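# Four arms lay a jointed cable runway on supports

## Task

Place the jointed cable runway so that it rests on all three of its supports, fitted between each support's lugs, with one of its ends on the tallest support; then open the grippers and withdraw the arms. It only counts if the runway stays there on its own, with no robot holding it up.

## Robot and tools

Setup: four identical i2rt Big YAM arms, named arm1, arm2, arm3 and arm4. Each has six revolute joints, a two-finger gripper and a wrist camera (arm1_cam_wrist, arm2_cam_wrist, arm3_cam_wrist, arm4_cam_wrist). Two fixed room cameras, cam_high and cam_low, view the scene. A hand can reach roughly 1.0 m out from its joint-1 axis. With joints 1 and 6 at zero and the hand level and pointing ahead, the wrist camera is on top of the hand and looks toward the fingertips.

Frames: there is one shared scene frame with its origin on the floor and +z up. The hand point is the midpoint between the fingertips; the hand's z axis runs along the fingers, and the fingers open and close along its y axis. Foot poses are never printed. The calls themselves do not use Cartesian coordinates; every motion is given in joint space.

execute_actions: the argument "actions" is a list holding exactly one action, or nothing (an empty list simply returns the state and images). An action is one object with a key per arm ("arm1" to "arm4"). Under each arm key goes "joints", an object mapping joint names to absolute target values, not offsets. The names are joint1_rad to joint6_rad, in radians, and gripper_m, the fingertip gap in metres. Every arm and joint is optional. Ranges: joint1_rad -2.879 to 2.879 (turns the arm about its foot, counter-clockwise from above when positive, with 0 facing the way the foot faces); joint2_rad 0 to 3.141 (shoulder; 0 is the upper arm pointing back roughly level, and increasing values raise it and then bring it forward); joint3_rad 0 to 3.019 (elbow; 0 is fully folded, larger opens it); joint4_rad -1.692 to 1.57 (hand pitch, positive tips the fingers up); joint5_rad -1.57 to 1.57 (hand yaw, positive toward the arm's right); joint6_rad -2.094 to 2.094 (hand roll, positive clockwise viewed from behind the hand); gripper_m 0 to 0.093. The tolerances that count as arrived are ±0.045, 0.14, 0.09, 0.055, 0.03, 0.035 rad and ±0.003 m, in that order. All motions in an action begin together, but they may finish at different moments, and each joint has its own speed, so the hand's path can sweep wide. Any out-of-range value or unknown key causes the whole call to be rejected and nothing moves. The optional "cameras" list picks the images to return (null, omitted or ["all"] gives every camera, [] gives none); the "pictures" line gives the order of the images.

wait: "seconds" from 0 to 10. Nothing new is commanded; the robots keep their current targets and the result looks like an empty execute_actions.

zoom_image: "camera" plus "region" [x0, y0, x1, y1] in pixels, measured from the image's top-left corner, at most 504 by 504. It only works on a camera whose full image came back in the latest result.

finished_scene: "scene" is the number of the current scene. It is final and reports whether the goal was met, so call it only once the runway is resting by itself and the arms are clear.

Reading results: joint_positions gives each arm's current joint values. Joint torques are listed in joint order without the gripper; they are total drive output with per-arm offset, scale and noise, so they are never zero and are only a rough hint of loads or contact. joint_status says how each commanded joint ended. "off_target" means it stopped short and may still be pushing. After "contact_stop" or "time_out" the joint holds where it ended, but a timed-out joint can keep a nearby target and continue pushing; on_its_own lists such joints, and its "held at" value is the target, not the position. "joint command not followed" (often with a "cause:" line) means a self- or inter-arm collision check blocked that arm's joint targets. Its gripper command still runs, and the blocked targets may be retried on later actions. An arm or joint left out of an action can still be driving toward an older target. Sending a joint its reported position stops a lingering push. Very small target changes may not move a joint at all, and a joint carrying a load may sag.

Hazards: the arms do not stop on contact and can push very hard. Sustained pushing heats motors: MOTOR HOT appears from 85 °C, and at 100 °C an OVER-TEMPERATURE FAULT makes that arm and its gripper go limp and drop until they cool (the status then reads "limit_stop_at_motor_heat"; resend the targets afterward). A stop reported in one result cancels any later motion, wait or finish calls in the same reply. A hard squeeze between two robots fails the task outright, and hard impacts may too. The collision check ignores fingers, gripper housings and wrist cameras and can react late, so keep the arms well apart. Contact through a carried object does not count as robots touching. Never knock anything off the work area or onto the floor. Avoid drops, slips and slamming. While you are composing a reply the robots keep holding your last command.

Each tool is called after ">>>" as a command line: name --argument value for each argument, lists and objects as JSON in quotes; but a table of rows of numbers goes row by row, as --pt "numbers of a row", without its own name.

## Session

>>> execute_actions --actions '[]'

Scene clock: 0.00 s.
Joint torques (N m, as the arm reports them, + toward a larger angle): no reading
Motor temperatures (°C, as the motors report them): arm1=[23 24 25 23 23 23] | arm2=[26 25 26 24 24 22] | arm3=[22 25 24 23 24 23] | arm4=[26 24 23 23 24 25]
arm1.joint_positions: joint1_rad=+0.438 joint2_rad=+0.528 joint3_rad=+1.448 joint4_rad=-1.245 joint5_rad=+0.111 joint6_rad=-0.199 gripper_m=+0.095
arm1.joint_status: not commanded
arm1.hand: x=-0.9558 y=-0.1154 z=+1.5295 quat_wxyz=(-0.578, +0.279, -0.764, -0.061) (m; scene frame)
arm2.joint_positions: joint1_rad=-0.090 joint2_rad=+0.583 joint3_rad=+1.359 joint4_rad=-1.426 joint5_rad=+0.095 joint6_rad=-0.311 gripper_m=+0.095
arm2.joint_status: not commanded
arm2.hand: x=-0.1672 y=-0.4736 z=+1.3511 quat_wxyz=(-0.408, +0.637, -0.628, -0.185) (m; scene frame)
arm3.joint_positions: joint1_rad=-0.347 joint2_rad=+0.533 joint3_rad=+1.440 joint4_rad=-1.423 joint5_rad=-0.212 joint6_rad=-0.086 gripper_m=+0.095
arm3.joint_status: not commanded
arm3.hand: x=+0.1909 y=-0.4946 z=+1.4201 quat_wxyz=(-0.352, +0.606, -0.611, -0.369) (m; scene frame)
arm4.joint_positions: joint1_rad=-0.022 joint2_rad=+0.466 joint3_rad=+1.391 joint4_rad=-1.421 joint5_rad=+0.108 joint6_rad=-0.082 gripper_m=+0.095
arm4.joint_status: not commanded
arm4.hand: x=+0.9575 y=-0.1243 z=+1.4412 quat_wxyz=(+0.060, -0.861, -0.031, +0.504) (m; scene frame)
pictures: arm1_cam_wrist, arm2_cam_wrist, arm3_cam_wrist, arm4_cam_wrist, cam_high, cam_low
Images, in order (width x height): arm1_cam_wrist 504x504, arm2_cam_wrist 504x504, arm3_cam_wrist 504x504, arm4_cam_wrist 504x504, cam_high 504x504, cam_low 504x504.

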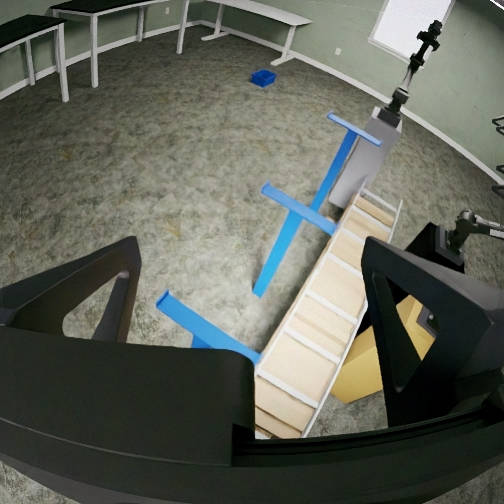

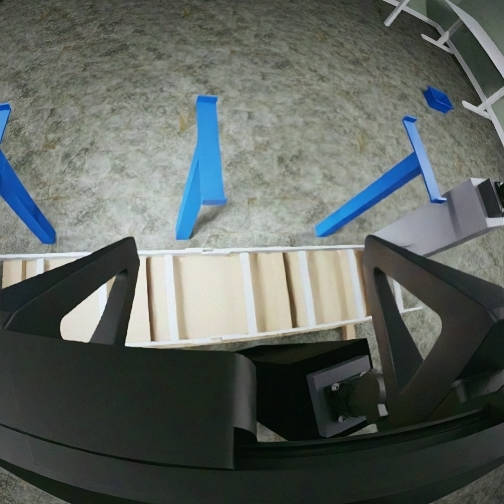

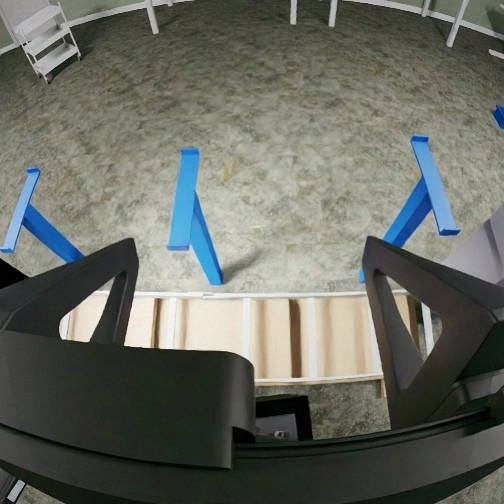

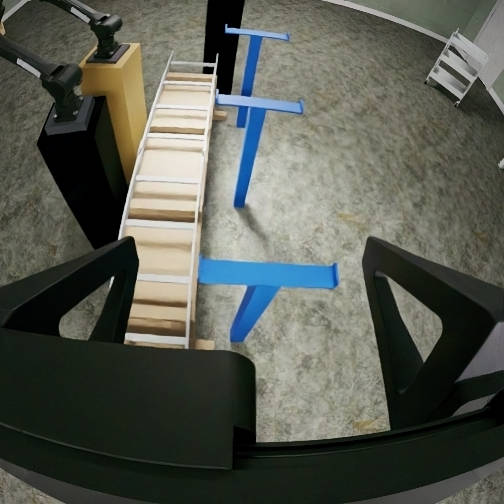

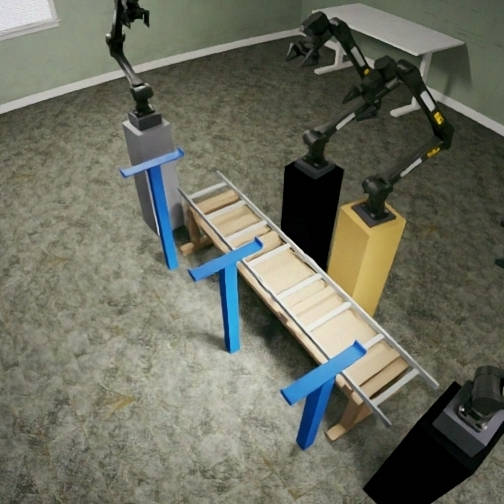

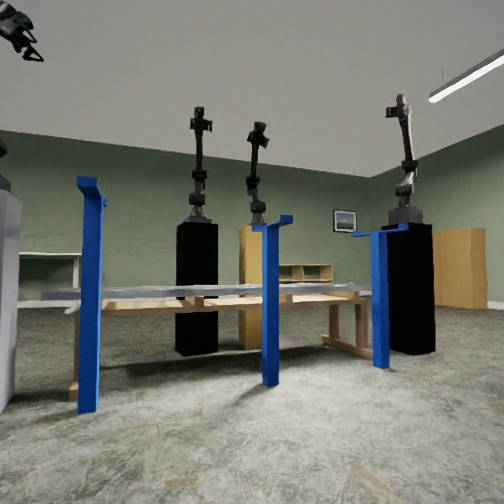

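>>> zoom_image --camera "cam_high" --region '[100, 130, 460, 460]'

>>> execute_actions --actions '[{"arm1":{"joints":{"joint1_rad":0,"joint2_rad":1.2,"joint3_rad":1.2,"joint4_rad":-1.5,"joint5_rad":0,"joint6_rad":0}},"arm2":{"joints":{"joint1_rad":0,"joint2_rad":1.5,"joint3_rad":1.5,"joint4_rad":-1.5,"joint5_rad":0,"joint6_rad":0}},"arm3":{"joints":{"joint1_rad":0,"joint2_rad":1.2,"joint3_rad":0.9,"joint4_rad":-1.2,"joint5_rad":0,"joint6_rad":0}},"arm4":{"joints":{"joint1_rad":0,"joint2_rad":1.5,"joint3_rad":1.2,"joint4_rad":-1.2,"joint5_rad":0,"joint6_rad":0}}}]'

Region (100, 130, 460, 460) of cam_high's 504x504 image, scaled by 1.400, with more detail than that image has; it fills the top 462 rows of this view, and the rest is white.

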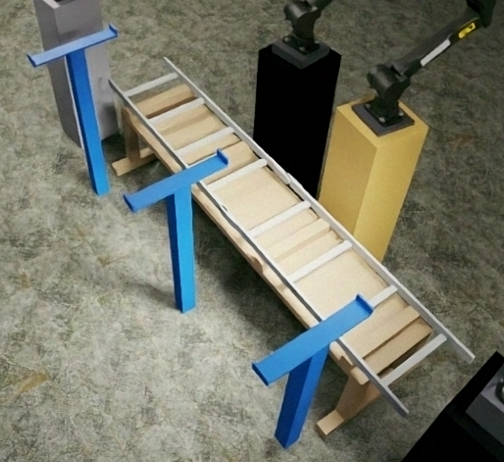

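Scene clock: 33.63 s.
Joint torques (N m, as the arm reports them, + toward a larger angle): arm1=[-0.99 -6.8  11.5   0.02 -0.07  0.13] | arm2=[  0.25 -15.4   11.48  -0.12  -0.16   0.05] | arm3=[-0.16 -7.43 10.15  0.69  0.15  0.04] | arm4=[-0.03 -9.62 10.    1.25 -0.14  0.2 ]
Motor temperatures (°C, as the motors report them): arm1=[23 24 27 23 23 23] | arm2=[26 25 29 24 24 22] | arm3=[22 25 27 23 24 23] | arm4=[26 24 25 23 24 25]
arm1.joint_positions: joint1_rad=-0.001 joint2_rad=+1.207 joint3_rad=+1.183 joint4_rad=-1.488 joint5_rad=+0.002 joint6_rad=-0.015 gripper_m=+0.095
arm1.joint_status: all done
arm1.hand: x=-0.7853 y=-0.1609 z=+1.1779 quat_wxyz=(-0.027, +0.076, -0.997, +0.004) (m; scene frame)
arm2.joint_positions: joint1_rad=-0.008 joint2_rad=+1.507 joint3_rad=+1.489 joint4_rad=-1.484 joint5_rad=+0.004 joint6_rad=-0.009 gripper_m=+0.095
arm2.joint_status: all done
arm2.hand: x=-0.1618 y=-0.2141 z=+1.0992 quat_wxyz=(-0.026, +0.651, -0.758, -0.028) (m; scene frame)
arm3.joint_positions: joint1_rad=-0.004 joint2_rad=+1.208 joint3_rad=+0.875 joint4_rad=-1.200 joint5_rad=-0.003 joint6_rad=-0.010 gripper_m=+0.095
arm3.joint_status: all done
arm3.hand: x=+0.1502 y=-0.3540 z=+0.9958 quat_wxyz=(-0.015, +0.752, -0.659, -0.014) (m; scene frame)
arm4.joint_positions: joint1_rad=-0.007 joint2_rad=+1.483 joint3_rad=+1.203 joint4_rad=-1.209 joint5_rad=+0.003 joint6_rad=-0.012 gripper_m=+0.095
arm4.joint_status: all done
arm4.hand: x=+0.6802 y=-0.1582 z=+1.0505 quat_wxyz=(+0.005, -0.999, -0.037, +0.034) (m; scene frame)
pictures: arm1_cam_wrist, arm2_cam_wrist, arm3_cam_wrist, arm4_cam_wrist, cam_high, cam_low
Images, in order (width x height): arm1_cam_wrist 504x504, arm2_cam_wrist 504x504, arm3_cam_wrist 504x504, arm4_cam_wrist 504x504, cam_high 504x504, cam_low 504x504.

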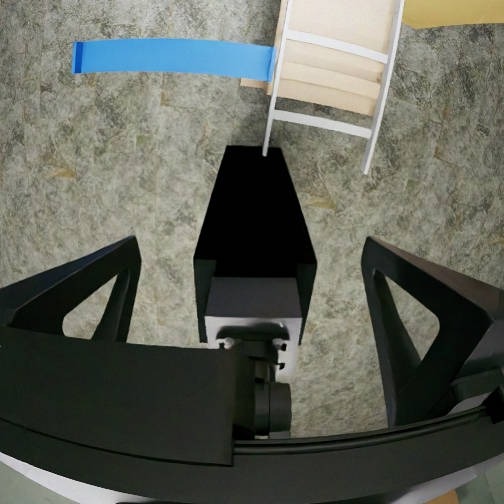

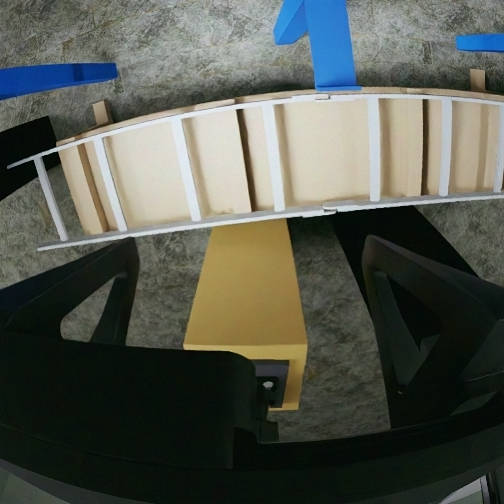

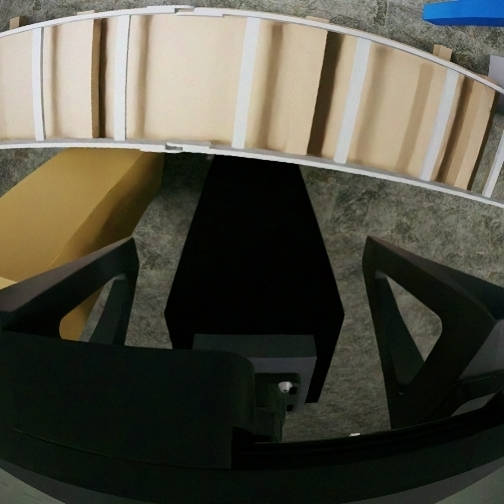

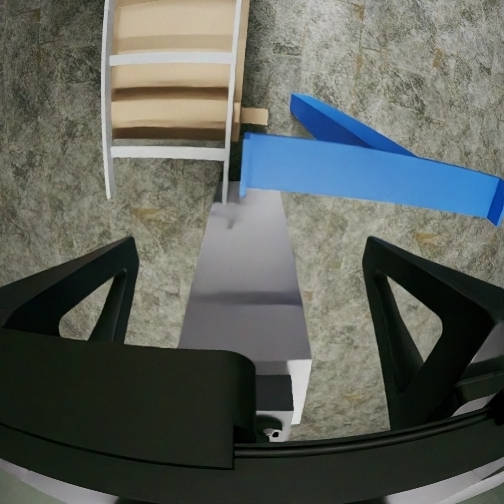

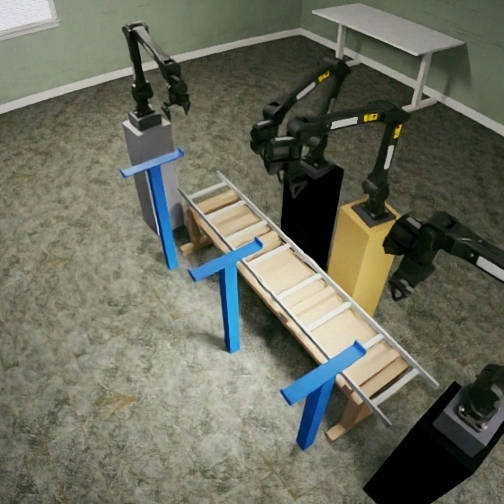

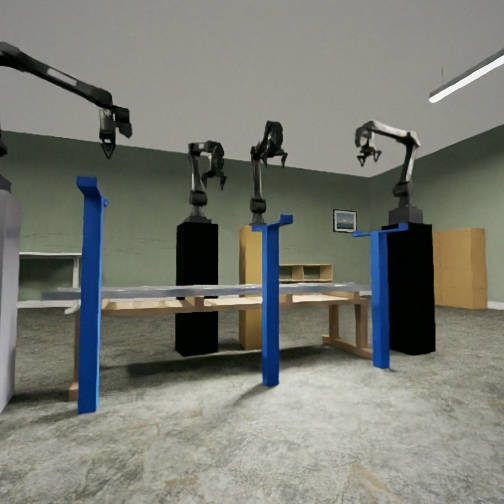

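>>> execute_actions --actions '[{"arm1":{"joints":{"joint4_rad":-0.5}},"arm2":{"joints":{"joint3_rad":2.1}},"arm3":{"joints":{"joint2_rad":0.7}},"arm4":{"joints":{"joint1_rad":0.5}}}]' --cameras '[]'

Scene clock: 53.43 s.
Joint torques (N m, as the arm reports them, + toward a larger angle): arm1=[-1.07 -8.28 12.83  2.75 -0.06  0.12] | arm2=[ -0.61 -12.35  12.94   1.06  -0.16   0.1 ] | arm3=[-0.05 -0.78 11.6   1.76  0.16  0.04] | arm4=[-0.98 -9.71 10.    1.23  0.    0.18]
Motor temperatures (°C, as the motors report them): arm1=[23 25 28 23 23 23] | arm2=[26 26 30 24 24 22] | arm3=[22 25 29 23 24 23] | arm4=[26 24 25 23 24 25]
arm1.joint_positions: joint1_rad=-0.001 joint2_rad=+1.207 joint3_rad=+1.183 joint4_rad=-0.525 joint5_rad=+0.002 joint6_rad=-0.015 gripper_m=+0.095
arm1.joint_status: all done
arm1.hand: x=-0.5913 y=-0.1331 z=+1.2940 quat_wxyz=(-0.486, +0.068, -0.871, -0.025) (m; scene frame)
arm2.joint_positions: joint1_rad=-0.008 joint2_rad=+1.486 joint3_rad=+2.064 joint4_rad=-1.489 joint5_rad=+0.004 joint6_rad=-0.009 gripper_m=+0.095
arm2.joint_status: all done
arm2.hand: x=-0.1486 y=-0.1535 z=+1.3666 quat_wxyz=(-0.247, +0.614, -0.719, -0.214) (m; scene frame)
arm3.joint_positions: joint1_rad=-0.004 joint2_rad=+0.691 joint3_rad=+0.875 joint4_rad=-1.200 joint5_rad=-0.003 joint6_rad=-0.010 gripper_m=+0.095
arm3.joint_status: all done
arm3.hand: x=+0.1547 y=-0.3970 z=+1.1425 quat_wxyz=(-0.185, +0.724, -0.633, -0.204) (m; scene frame)
arm4.joint_positions: joint1_rad=+0.506 joint2_rad=+1.483 joint3_rad=+1.203 joint4_rad=-1.209 joint5_rad=-0.001 joint6_rad=-0.011 gripper_m=+0.095
arm4.joint_status: all done
arm4.hand: x=+0.7505 y=-0.3725 z=+1.0492 quat_wxyz=(-0.009, -0.957, -0.288, +0.031) (m; scene frame)
pictures: none
No camera images: the call's "cameras" was empty. Leave "cameras" out to get every camera's image.

>>> execute_actions --actions '[{"arm1":{"joints":{"joint1_rad":-0.36,"joint2_rad":1.97,"joint3_rad":0.675,"joint4_rad":-0.27,"joint6_rad":1.36}},"arm2":{"joints":{"joint2_rad":1.2,"joint3_rad":1.0,"joint4_rad":-1.3}},"arm4":{"joints":{"joint1_rad":0.35,"joint2_rad":1.91,"joint3_rad":0.744,"joint4_rad":-0.40,"joint6_rad":-1.22}}}]'

Scene clock: 109.00 s.
Joint torques (N m, as the arm reports them, + toward a larger angle): arm1=[-0.73 -9.36  4.62  0.84  0.08  0.11] | arm2=[-0.14 -9.32  9.65  1.03 -0.19  0.06] | arm3=[-0.15 -0.77 11.55  1.75  0.16  0.03] | arm4=[ -0.14 -11.96   4.77   1.1   -0.18  -0.09]
Motor temperatures (°C, as the motors report them): arm1=[23 25 30 23 23 23] | arm2=[26 26 32 24 24 22] | arm3=[22 25 31 23 24 23] | arm4=[26 24 26 23 24 25]
arm1.joint_positions: joint1_rad=-0.366 joint2_rad=+1.967 joint3_rad=+0.653 joint4_rad=-0.283 joint5_rad=+0.000 joint6_rad=+1.345 gripper_m=+0.095
arm1.joint_status: all done
arm1.hand: x=-0.8179 y=-0.2847 z=+0.7635 quat_wxyz=(+0.009, -0.708, -0.706, +0.012) (m; scene frame)
arm2.joint_positions: joint1_rad=-0.008 joint2_rad=+1.204 joint3_rad=+1.009 joint4_rad=-1.312 joint5_rad=+0.004 joint6_rad=-0.009 gripper_m=+0.095
arm2.joint_status: all done
arm2.hand: x=-0.1825 y=-0.3366 z=+1.0265 quat_wxyz=(-0.024, +0.651, -0.758, -0.026) (m; scene frame)
arm3.joint_positions: joint1_rad=-0.004 joint2_rad=+0.691 joint3_rad=+0.875 joint4_rad=-1.200 joint5_rad=-0.003 joint6_rad=-0.010 gripper_m=+0.095
arm3.joint_status: not commanded
arm3.hand: x=+0.1547 y=-0.3970 z=+1.1425 quat_wxyz=(-0.185, +0.724, -0.633, -0.204) (m; scene frame)
arm4.joint_positions: joint1_rad=+0.345 joint2_rad=+1.924 joint3_rad=+0.731 joint4_rad=-0.413 joint5_rad=+0.001 joint6_rad=-1.207 gripper_m=+0.095
arm4.joint_status: all done
arm4.hand: x=+0.8075 y=-0.2681 z=+0.7492 quat_wxyz=(-0.008, -0.689, -0.724, -0.025) (m; scene frame)
pictures: arm1_cam_wrist, arm2_cam_wrist, arm3_cam_wrist, arm4_cam_wrist, cam_high, cam_low
Images, in order (width x height): arm1_cam_wrist 504x504, arm2_cam_wrist 504x504, arm3_cam_wrist 504x504, arm4_cam_wrist 504x504, cam_high 504x504, cam_low 504x504.

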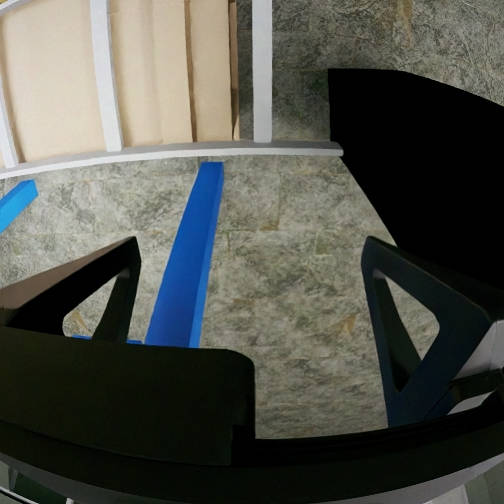

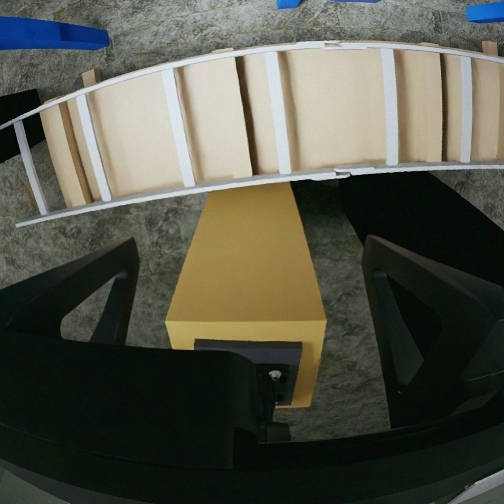

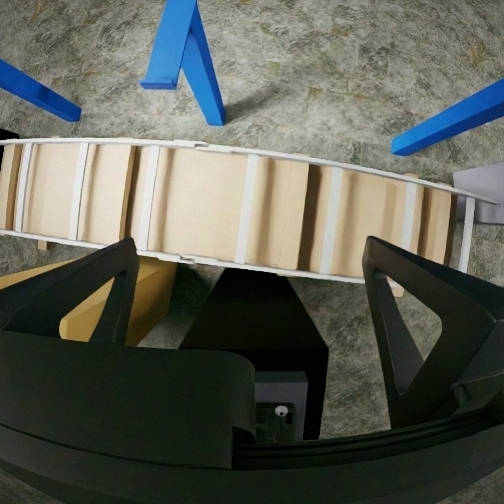

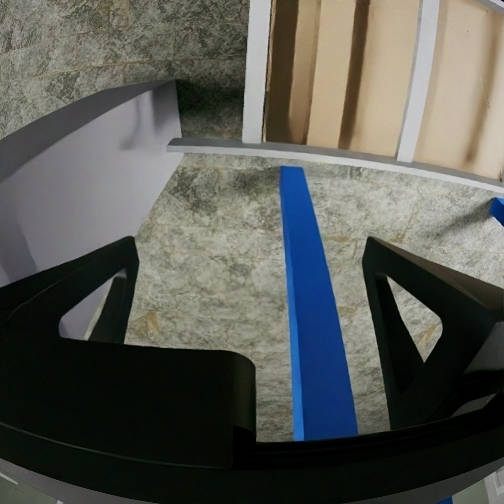

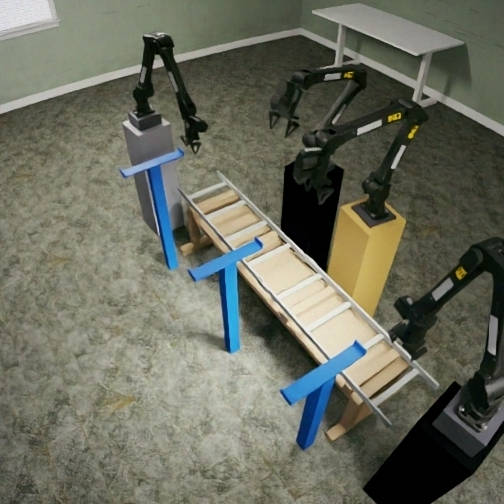

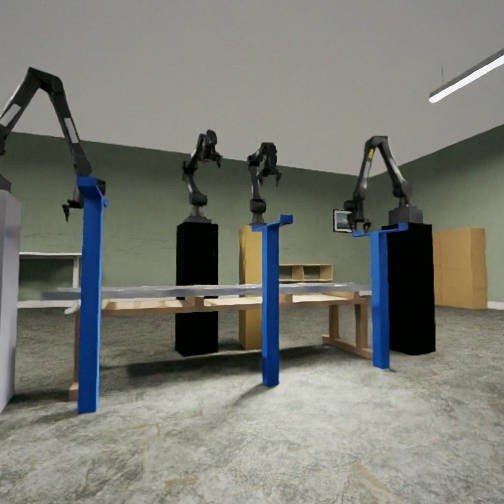

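>>> execute_actions --actions '[{"arm1":{"joints":{"joint2_rad":2.644,"joint3_rad":0.93,"joint4_rad":0.143}},"arm4":{"joints":{"joint2_rad":2.5,"joint3_rad":0.914,"joint4_rad":0.015}}}]' --cameras '["arm1_cam_wrist","arm4_cam_wrist","cam_high","cam_low"]'

Scene clock: 132.90 s.
Joint torques (N m, as the arm reports them, + toward a larger angle): arm1=[ -0.7  -13.06  -0.92   0.78   0.08   0.11] | arm2=[ 0.25 -9.56  9.56  1.01 -0.18  0.04] | arm3=[-0.14 -0.79 11.56  1.75  0.16  0.03] | arm4=[ -0.11 -13.43  -0.09   1.1   -0.18  -0.07]
Motor temperatures (°C, as the motors report them): arm1=[23 25 27 23 23 23] | arm2=[26 26 31 24 24 22] | arm3=[22 25 32 23 24 23] | arm4=[26 24 24 23 24 25]
arm1.joint_positions: joint1_rad=-0.366 joint2_rad=+2.662 joint3_rad=+0.926 joint4_rad=+0.131 joint5_rad=+0.000 joint6_rad=+1.347 gripper_m=+0.095
arm1.joint_status: all done
arm1.hand: x=-0.8219 y=-0.2861 z=+0.5477 quat_wxyz=(+0.012, -0.708, -0.706, +0.014) (m; scene frame)
arm2.joint_positions: joint1_rad=-0.008 joint2_rad=+1.204 joint3_rad=+1.009 joint4_rad=-1.312 joint5_rad=+0.004 joint6_rad=-0.009 gripper_m=+0.095
arm2.joint_status: not commanded
arm2.hand: x=-0.1825 y=-0.3366 z=+1.0265 quat_wxyz=(-0.024, +0.651, -0.758, -0.026) (m; scene frame)
arm3.joint_positions: joint1_rad=-0.004 joint2_rad=+0.691 joint3_rad=+0.875 joint4_rad=-1.200 joint5_rad=-0.003 joint6_rad=-0.010 gripper_m=+0.095
arm3.joint_status: not commanded
arm3.hand: x=+0.1547 y=-0.3970 z=+1.1425 quat_wxyz=(-0.185, +0.724, -0.633, -0.204) (m; scene frame)
arm4.joint_positions: joint1_rad=+0.345 joint2_rad=+2.500 joint3_rad=+0.909 joint4_rad=+0.002 joint5_rad=+0.001 joint6_rad=-1.209 gripper_m=+0.095
arm4.joint_status: all done
arm4.hand: x=+0.8053 y=-0.2682 z=+0.5627 quat_wxyz=(-0.004, -0.688, -0.725, -0.017) (m; scene frame)
pictures: arm1_cam_wrist, arm4_cam_wrist, cam_high, cam_low
Images, in order (width x height): arm1_cam_wrist 504x504, arm4_cam_wrist 504x504, cam_high 504x504, cam_low 504x504.

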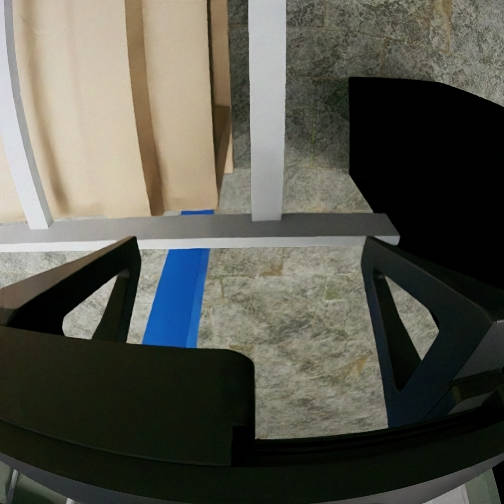

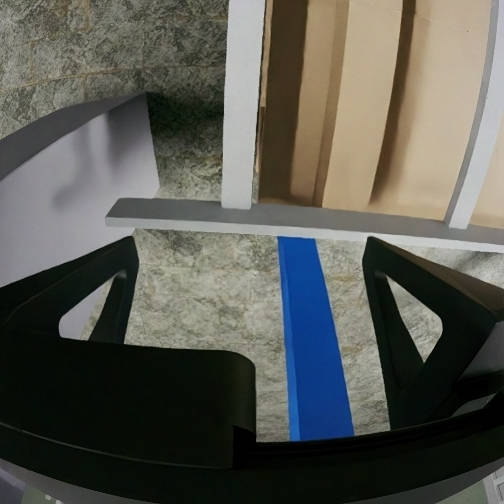

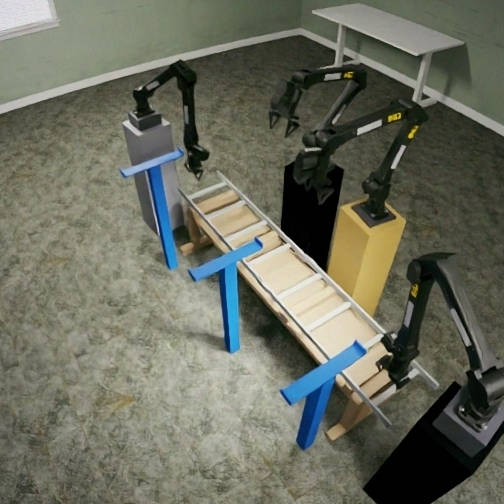

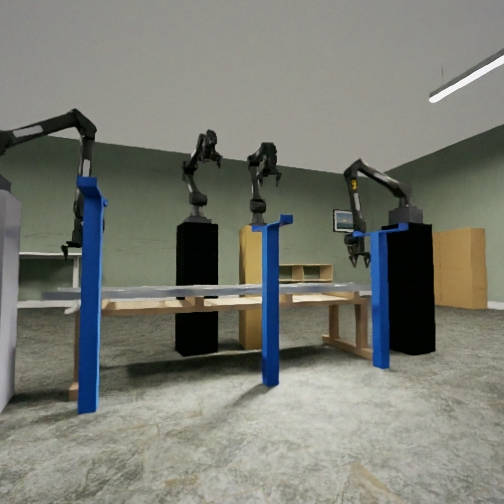

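>>> execute_actions --actions '[{"arm1":{"joints":{"joint1_rad":-0.5,"joint6_rad":1.21,"joint2_rad":2.88,"joint3_rad":1.158,"joint4_rad":0.15}},"arm4":{"joints":{"joint1_rad":0.5,"joint6_rad":-1.05,"joint2_rad":2.78,"joint3_rad":1.168,"joint4_rad":0.04}}}]' --cameras '["arm1_cam_wrist","arm4_cam_wrist","cam_low"]'

Scene clock: 150.50 s.
Joint torques (N m, as the arm reports them, + toward a larger angle): arm1=[ -0.74 -13.32  -1.07   0.6    0.08  -0.18] | arm2=[ 0.16 -8.94  9.77  1.07 -0.17  0.04] | arm3=[-0.14 -0.83 11.54  1.73  0.15  0.04] | arm4=[ -0.63 -13.75  -0.39   0.86  -0.15   0.2 ]
Motor temperatures (°C, as the motors report them): arm1=[23 25 27 23 23 23] | arm2=[26 26 31 24 24 22] | arm3=[22 25 32 23 24 23] | arm4=[26 25 24 23 24 25]
arm1.joint_positions: joint1_rad=-0.507 joint2_rad=+2.895 joint3_rad=+1.155 joint4_rad=+0.143 joint5_rad=+0.000 joint6_rad=+1.225 gripper_m=+0.095
arm1.joint_status: all done
arm1.hand: x=-0.8195 y=-0.3359 z=+0.4605 quat_wxyz=(+0.009, -0.715, -0.699, +0.010) (m; scene frame)
arm2.joint_positions: joint1_rad=-0.008 joint2_rad=+1.204 joint3_rad=+1.009 joint4_rad=-1.312 joint5_rad=+0.004 joint6_rad=-0.009 gripper_m=+0.095
arm2.joint_status: not commanded
arm2.hand: x=-0.1825 y=-0.3366 z=+1.0265 quat_wxyz=(-0.024, +0.651, -0.758, -0.026) (m; scene frame)
arm3.joint_positions: joint1_rad=-0.004 joint2_rad=+0.691 joint3_rad=+0.875 joint4_rad=-1.200 joint5_rad=-0.003 joint6_rad=-0.010 gripper_m=+0.095
arm3.joint_status: not commanded
arm3.hand: x=+0.1547 y=-0.3970 z=+1.1425 quat_wxyz=(-0.185, +0.724, -0.633, -0.204) (m; scene frame)
arm4.joint_positions: joint1_rad=+0.504 joint2_rad=+2.765 joint3_rad=+1.166 joint4_rad=+0.036 joint5_rad=+0.000 joint6_rad=-1.063 gripper_m=+0.095
arm4.joint_status: all done
arm4.hand: x=+0.8026 y=-0.3364 z=+0.4659 quat_wxyz=(+0.000, -0.684, -0.729, -0.005) (m; scene frame)
pictures: arm1_cam_wrist, arm4_cam_wrist, cam_low
Images, in order (width x height): arm1_cam_wrist 504x504, arm4_cam_wrist 504x504, cam_low 504x504.

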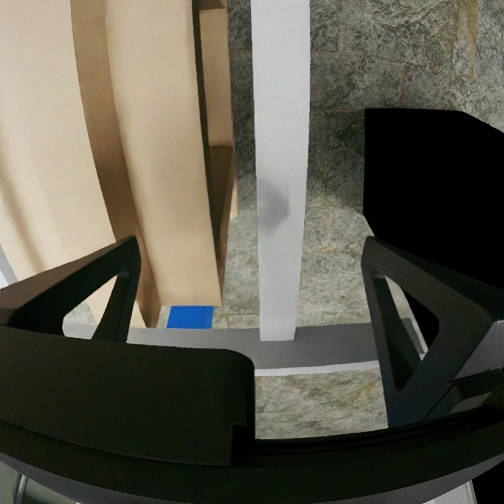

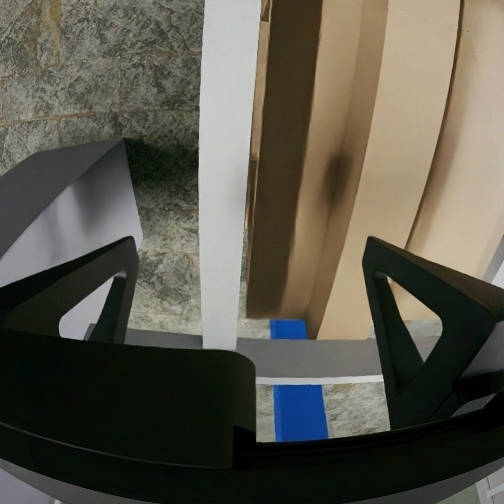

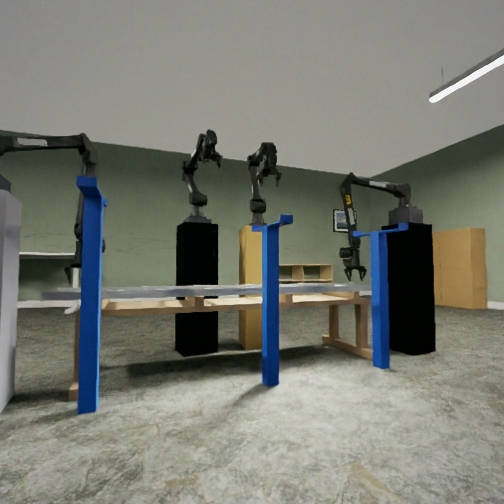

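>>> execute_actions --actions '[{"arm1":{"joints":{"joint2_rad":2.98,"joint3_rad":1.245,"joint4_rad":0.17}},"arm4":{"joints":{"joint1_rad":0.53,"joint6_rad":-1.03,"joint2_rad":2.89,"joint3_rad":1.215,"joint4_rad":0.1}},"arm2":{"joints":{"joint2_rad":2.2,"joint3_rad":0.7,"joint4_rad":-0.07}},"arm3":{"joints":{"joint2_rad":2.2,"joint3_rad":0.7,"joint4_rad":-0.07}}}]'

Scene clock: 168.40 s.
Joint torques (N m, as the arm reports them, + toward a larger angle): arm1=[ -0.7  -12.72  -1.47   0.71   0.08  -0.17] | arm2=[  0.33 -14.51   1.1    0.98  -0.15   0.09] | arm3=[ -0.1  -11.04   1.24   1.07   0.15   0.04] | arm4=[ -0.25 -12.46  -1.     1.    -0.14   0.19]
Motor temperatures (°C, as the motors report them): arm1=[23 26 27 23 23 23] | arm2=[26 26 31 24 24 22] | arm3=[22 25 32 23 24 23] | arm4=[26 25 24 23 24 25]
arm1.joint_positions: joint1_rad=-0.507 joint2_rad=+2.985 joint3_rad=+1.247 joint4_rad=+0.161 joint5_rad=+0.000 joint6_rad=+1.224 gripper_m=+0.095
arm1.joint_status: all done
arm1.hand: x=-0.8133 y=-0.3386 z=+0.4257 quat_wxyz=(+0.000, -0.715, -0.699, +0.006) (m; scene frame)
arm2.joint_positions: joint1_rad=-0.008 joint2_rad=+2.194 joint3_rad=+0.706 joint4_rad=-0.088 joint5_rad=+0.004 joint6_rad=-0.009 gripper_m=+0.095
arm2.joint_status: all done
arm2.hand: x=-0.1891 y=-0.3441 z=+0.6092 quat_wxyz=(+0.002, +0.652, -0.759, -0.004) (m; scene frame)
arm3.joint_positions: joint1_rad=-0.004 joint2_rad=+2.196 joint3_rad=+0.693 joint4_rad=-0.080 joint5_rad=-0.003 joint6_rad=-0.010 gripper_m=+0.095
arm3.joint_status: all done
arm3.hand: x=+0.1520 y=-0.3519 z=+0.6287 quat_wxyz=(+0.002, +0.752, -0.659, +0.004) (m; scene frame)
arm4.joint_positions: joint1_rad=+0.527 joint2_rad=+2.866 joint3_rad=+1.215 joint4_rad=+0.092 joint5_rad=+0.000 joint6_rad=-1.042 gripper_m=+0.095
arm4.joint_status: all done
arm4.hand: x=+0.8192 y=-0.3363 z=+0.4288 quat_wxyz=(+0.000, -0.683, -0.731, -0.003) (m; scene frame)
pictures: arm1_cam_wrist, arm2_cam_wrist, arm3_cam_wrist, arm4_cam_wrist, cam_high, cam_low
Images, in order (width x height): arm1_cam_wrist 504x504, arm2_cam_wrist 504x504, arm3_cam_wrist 504x504, arm4_cam_wrist 504x504, cam_high 504x504, cam_low 504x504.

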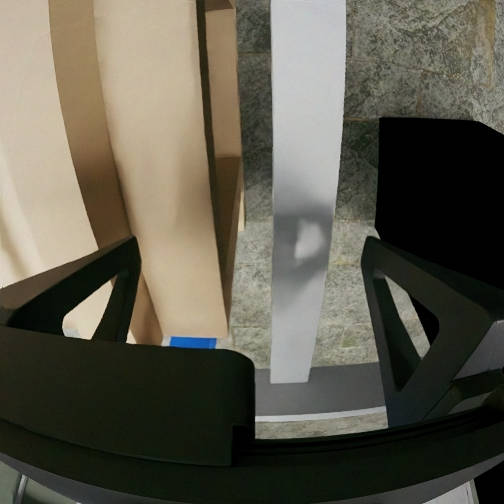

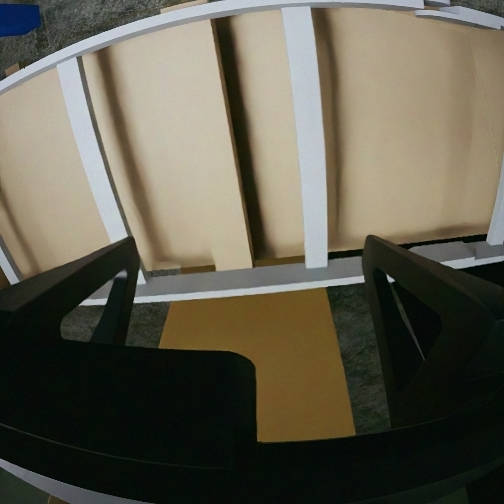

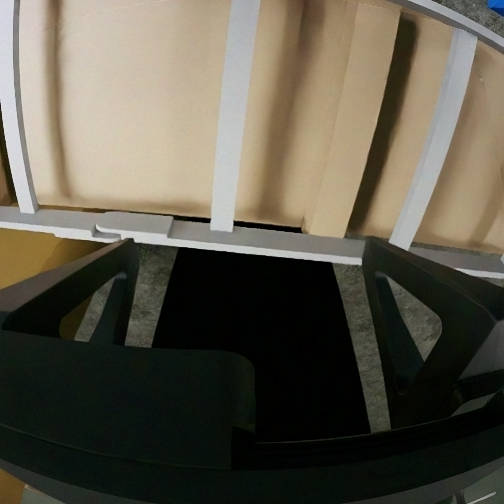

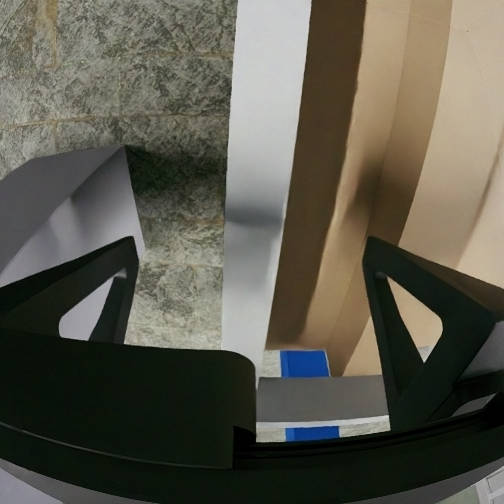

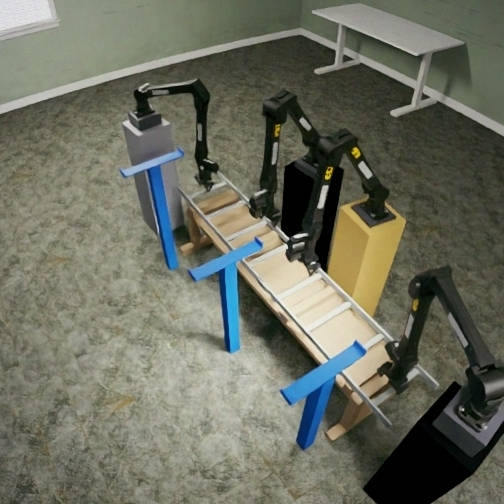

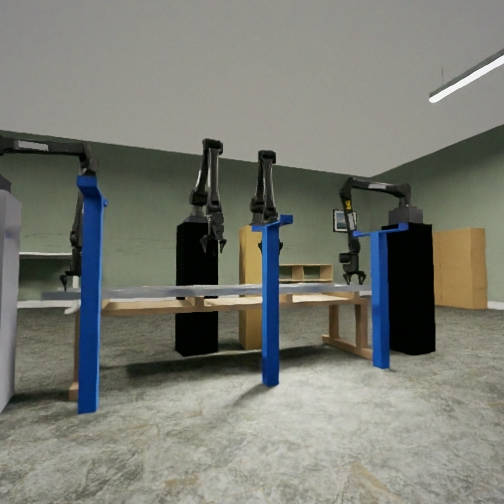

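>>> execute_actions --actions '[{"arm1":{"joints":{"joint2_rad":3.10,"joint3_rad":1.366,"joint4_rad":0.17}},"arm4":{"joints":{"joint2_rad":3.04,"joint3_rad":1.326,"joint4_rad":0.14}},"arm2":{"joints":{"joint1_rad":-0.157,"joint6_rad":-1.885,"joint2_rad":2.535,"joint3_rad":0.742,"joint4_rad":0.222}},"arm3":{"joints":{"joint1_rad":0.103,"joint6_rad":1.806,"joint2_rad":2.62,"joint3_rad":0.78,"joint4_rad":0.27}}}]'

Scene clock: 190.33 s.
Joint torques (N m, as the arm reports them, + toward a larger angle): arm1=[ -0.69 -12.81  -1.2    0.71   0.08  -0.17] | arm2=[  0.15 -15.23  -1.63   0.69  -0.2   -0.11] | arm3=[ -1.   -12.09  -2.3    0.9    0.18   0.  ] | arm4=[ -0.29 -12.55  -1.36   0.9   -0.14   0.19]
Motor temperatures (°C, as the motors report them): arm1=[23 26 27 23 23 23] | arm2=[26 26 29 24 24 22] | arm3=[22 25 28 23 24 23] | arm4=[26 25 24 23 24 25]
arm1.joint_positions: joint1_rad=-0.507 joint2_rad=+3.109 joint3_rad=+1.364 joint4_rad=+0.161 joint5_rad=+0.000 joint6_rad=+1.224 gripper_m=+0.095
arm1.joint_status: all done
arm1.hand: x=-0.8218 y=-0.3359 z=+0.3784 quat_wxyz=(+0.004, -0.715, -0.699, +0.008) (m; scene frame)
arm2.joint_positions: joint1_rad=-0.167 joint2_rad=+2.542 joint3_rad=+0.741 joint4_rad=+0.205 joint5_rad=+0.002 joint6_rad=-1.876 gripper_m=+0.095
arm2.joint_status: all done
arm2.hand: x=-0.1553 y=-0.4017 z=+0.5071 quat_wxyz=(+0.008, +1.000, -0.007, -0.008) (m; scene frame)
arm3.joint_positions: joint1_rad=+0.109 joint2_rad=+2.632 joint3_rad=+0.779 joint4_rad=+0.260 joint5_rad=-0.001 joint6_rad=+1.796 gripper_m=+0.095
arm3.joint_status: all done
arm3.hand: x=+0.1284 y=-0.4039 z=+0.5007 quat_wxyz=(-0.004, +0.005, -1.000, +0.008) (m; scene frame)
arm4.joint_positions: joint1_rad=+0.527 joint2_rad=+3.021 joint3_rad=+1.324 joint4_rad=+0.134 joint5_rad=+0.000 joint6_rad=-1.041 gripper_m=+0.095
arm4.joint_status: all done
arm4.hand: x=+0.8344 y=-0.3259 z=+0.3712 quat_wxyz=(-0.001, -0.683, -0.730, -0.005) (m; scene frame)
pictures: arm1_cam_wrist, arm2_cam_wrist, arm3_cam_wrist, arm4_cam_wrist, cam_high, cam_low
Images, in order (width x height): arm1_cam_wrist 504x504, arm2_cam_wrist 504x504, arm3_cam_wrist 504x504, arm4_cam_wrist 504x504, cam_high 504x504, cam_low 504x504.

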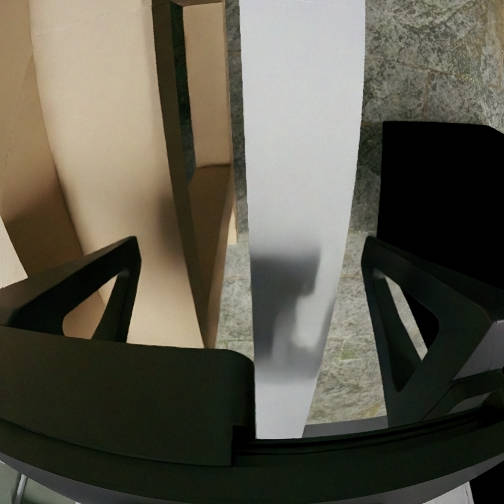

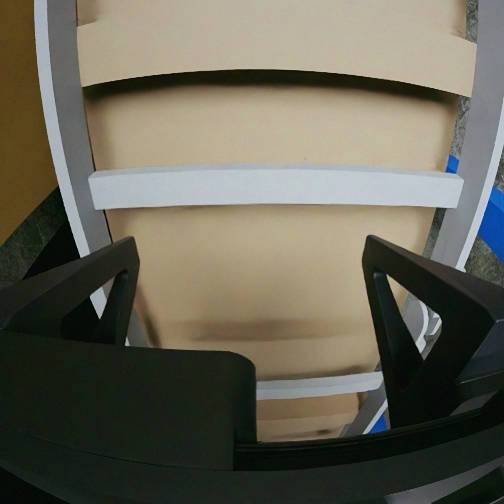

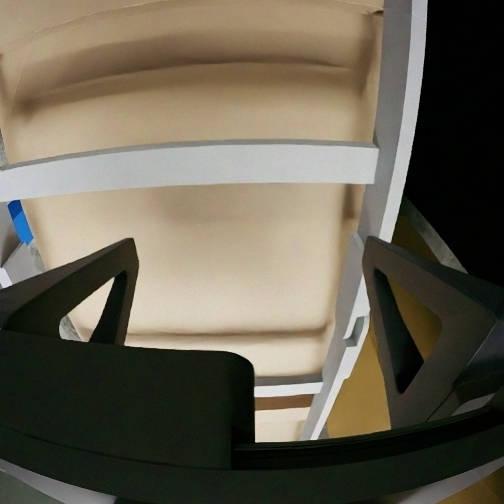

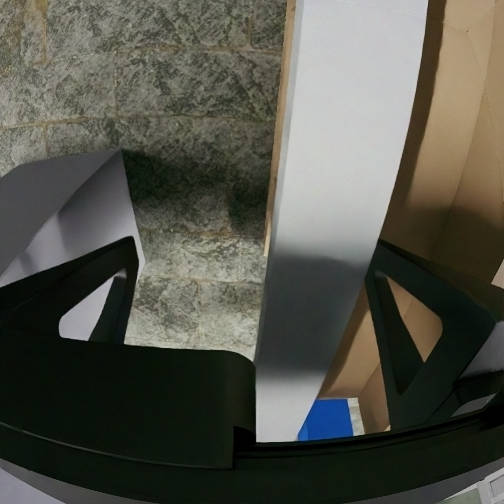

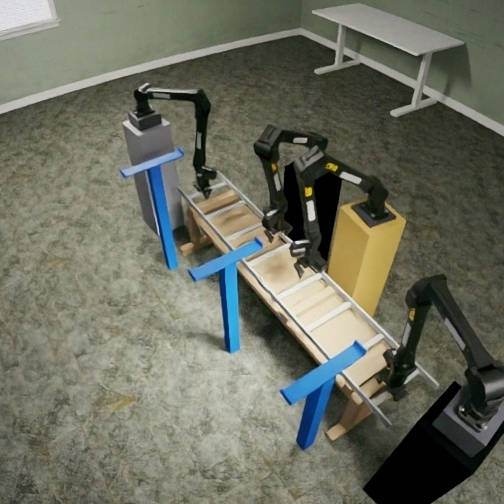

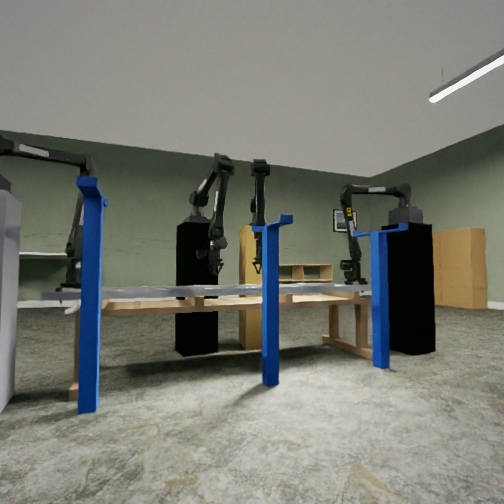

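>>> execute_actions --actions '[{"arm2":{"joints":{"joint6_rad":-0.31}},"arm3":{"joints":{"joint6_rad":0.236}}}]' --cameras '[]'

>>> execute_actions --actions '[{"arm2":{"joints":{"joint2_rad":2.91,"joint3_rad":1.02,"joint4_rad":0.33}},"arm3":{"joints":{"joint2_rad":2.985,"joint3_rad":1.076,"joint4_rad":0.35}}}]' --cameras '["arm2_cam_wrist","arm3_cam_wrist","cam_low"]'

Scene clock: 208.23 s.
Joint torques (N m, as the arm reports them, + toward a larger angle): arm1=[ -0.63 -12.82  -1.2    0.7    0.08  -0.17] | arm2=[ -0.07 -16.08  -1.7    0.93  -0.13   0.08] | arm3=[ -0.95 -12.16  -2.16   1.03   0.12  -0.12] | arm4=[ -0.22 -12.45  -1.34   0.92  -0.14   0.19]
Motor temperatures (°C, as the motors report them): arm1=[23 26 27 23 23 23] | arm2=[26 26 29 24 25 22] | arm3=[22 26 28 23 24 23] | arm4=[26 25 24 23 24 25]
arm1.joint_positions: joint1_rad=-0.507 joint2_rad=+3.109 joint3_rad=+1.364 joint4_rad=+0.161 joint5_rad=+0.000 joint6_rad=+1.224 gripper_m=+0.095
arm1.joint_status: not commanded
arm1.hand: x=-0.8218 y=-0.3359 z=+0.3784 quat_wxyz=(+0.004, -0.715, -0.699, +0.008) (m; scene frame)
arm2.joint_positions: joint1_rad=-0.167 joint2_rad=+2.542 joint3_rad=+0.741 joint4_rad=+0.205 joint5_rad=+0.002 joint6_rad=-0.319 gripper_m=+0.095
arm2.joint_status: all done
arm2.hand: x=-0.1553 y=-0.4017 z=+0.5071 quat_wxyz=(+0.011, +0.707, -0.707, -0.001) (m; scene frame)
arm3.joint_positions: joint1_rad=+0.109 joint2_rad=+2.632 joint3_rad=+0.779 joint4_rad=+0.260 joint5_rad=-0.001 joint6_rad=+0.246 gripper_m=+0.095
arm3.joint_status: all done
arm3.hand: x=+0.1284 y=-0.4039 z=+0.5007 quat_wxyz=(+0.003, +0.703, -0.711, +0.009) (m; scene frame)
arm4.joint_positions: joint1_rad=+0.527 joint2_rad=+3.021 joint3_rad=+1.324 joint4_rad=+0.134 joint5_rad=+0.000 joint6_rad=-1.041 gripper_m=+0.095
arm4.joint_status: not commanded
arm4.hand: x=+0.8344 y=-0.3259 z=+0.3712 quat_wxyz=(-0.001, -0.683, -0.730, -0.005) (m; scene frame)
pictures: none
No camera images: the call's "cameras" was empty. Leave "cameras" out to get every camera's image.

Scene clock: 209.50 s.
Joint torques (N m, as the arm reports them, + toward a larger angle): arm1=[ -0.65 -12.8   -1.2    0.69   0.08  -0.17] | arm2=[  0.29 -17.02  -2.24   0.73  -0.16   0.05] | arm3=[ -1.02 -13.08  -2.64   0.7    0.12  -0.15] | arm4=[ -0.23 -12.49  -1.32   0.9   -0.14   0.18]
Motor temperatures (°C, as the motors report them): arm1=[23 26 27 23 23 23] | arm2=[26 26 29 24 25 22] | arm3=[22 26 28 23 24 23] | arm4=[26 25 24 23 24 25]
arm1.joint_positions: joint1_rad=-0.507 joint2_rad=+3.109 joint3_rad=+1.364 joint4_rad=+0.161 joint5_rad=+0.000 joint6_rad=+1.224 gripper_m=+0.095
arm1.joint_status: not commanded
arm1.hand: x=-0.8218 y=-0.3359 z=+0.3784 quat_wxyz=(+0.004, -0.715, -0.699, +0.008) (m; scene frame)
arm2.joint_positions: joint1_rad=-0.167 joint2_rad=+2.917 joint3_rad=+1.018 joint4_rad=+0.322 joint5_rad=+0.002 joint6_rad=-0.318 gripper_m=+0.095
arm2.joint_status: all done
arm2.hand: x=-0.1563 y=-0.3993 z=+0.3778 quat_wxyz=(+0.004, +0.707, -0.707, -0.004) (m; scene frame)
arm3.joint_positions: joint1_rad=+0.109 joint2_rad=+2.997 joint3_rad=+1.076 joint4_rad=+0.347 joint5_rad=-0.001 joint6_rad=+0.246 gripper_m=+0.095
arm3.joint_status: all done
arm3.hand: x=+0.1289 y=-0.4027 z=+0.3708 quat_wxyz=(-0.002, +0.703, -0.711, +0.001) (m; scene frame)
arm4.joint_positions: joint1_rad=+0.527 joint2_rad=+3.021 joint3_rad=+1.324 joint4_rad=+0.134 joint5_rad=+0.000 joint6_rad=-1.041 gripper_m=+0.095
arm4.joint_status: not commanded
arm4.hand: x=+0.8344 y=-0.3259 z=+0.3712 quat_wxyz=(-0.001, -0.683, -0.730, -0.005) (m; scene frame)
pictures: arm2_cam_wrist, arm3_cam_wrist, cam_low
Images, in order (width x height): arm2_cam_wrist 504x504, arm3_cam_wrist 504x504, cam_low 504x504.

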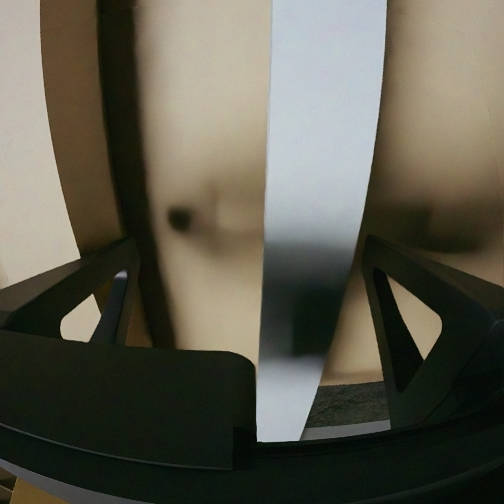

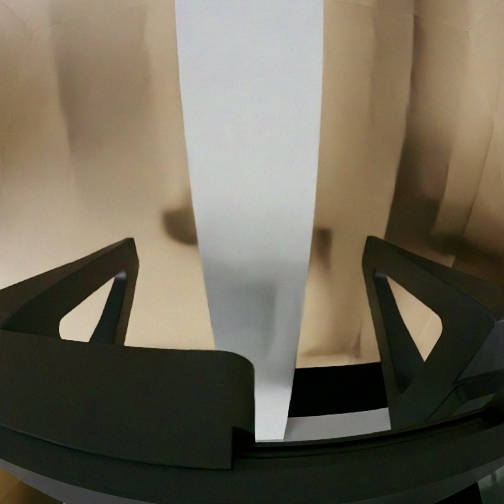

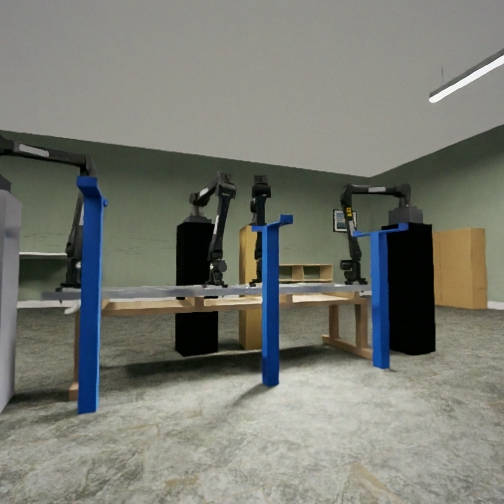

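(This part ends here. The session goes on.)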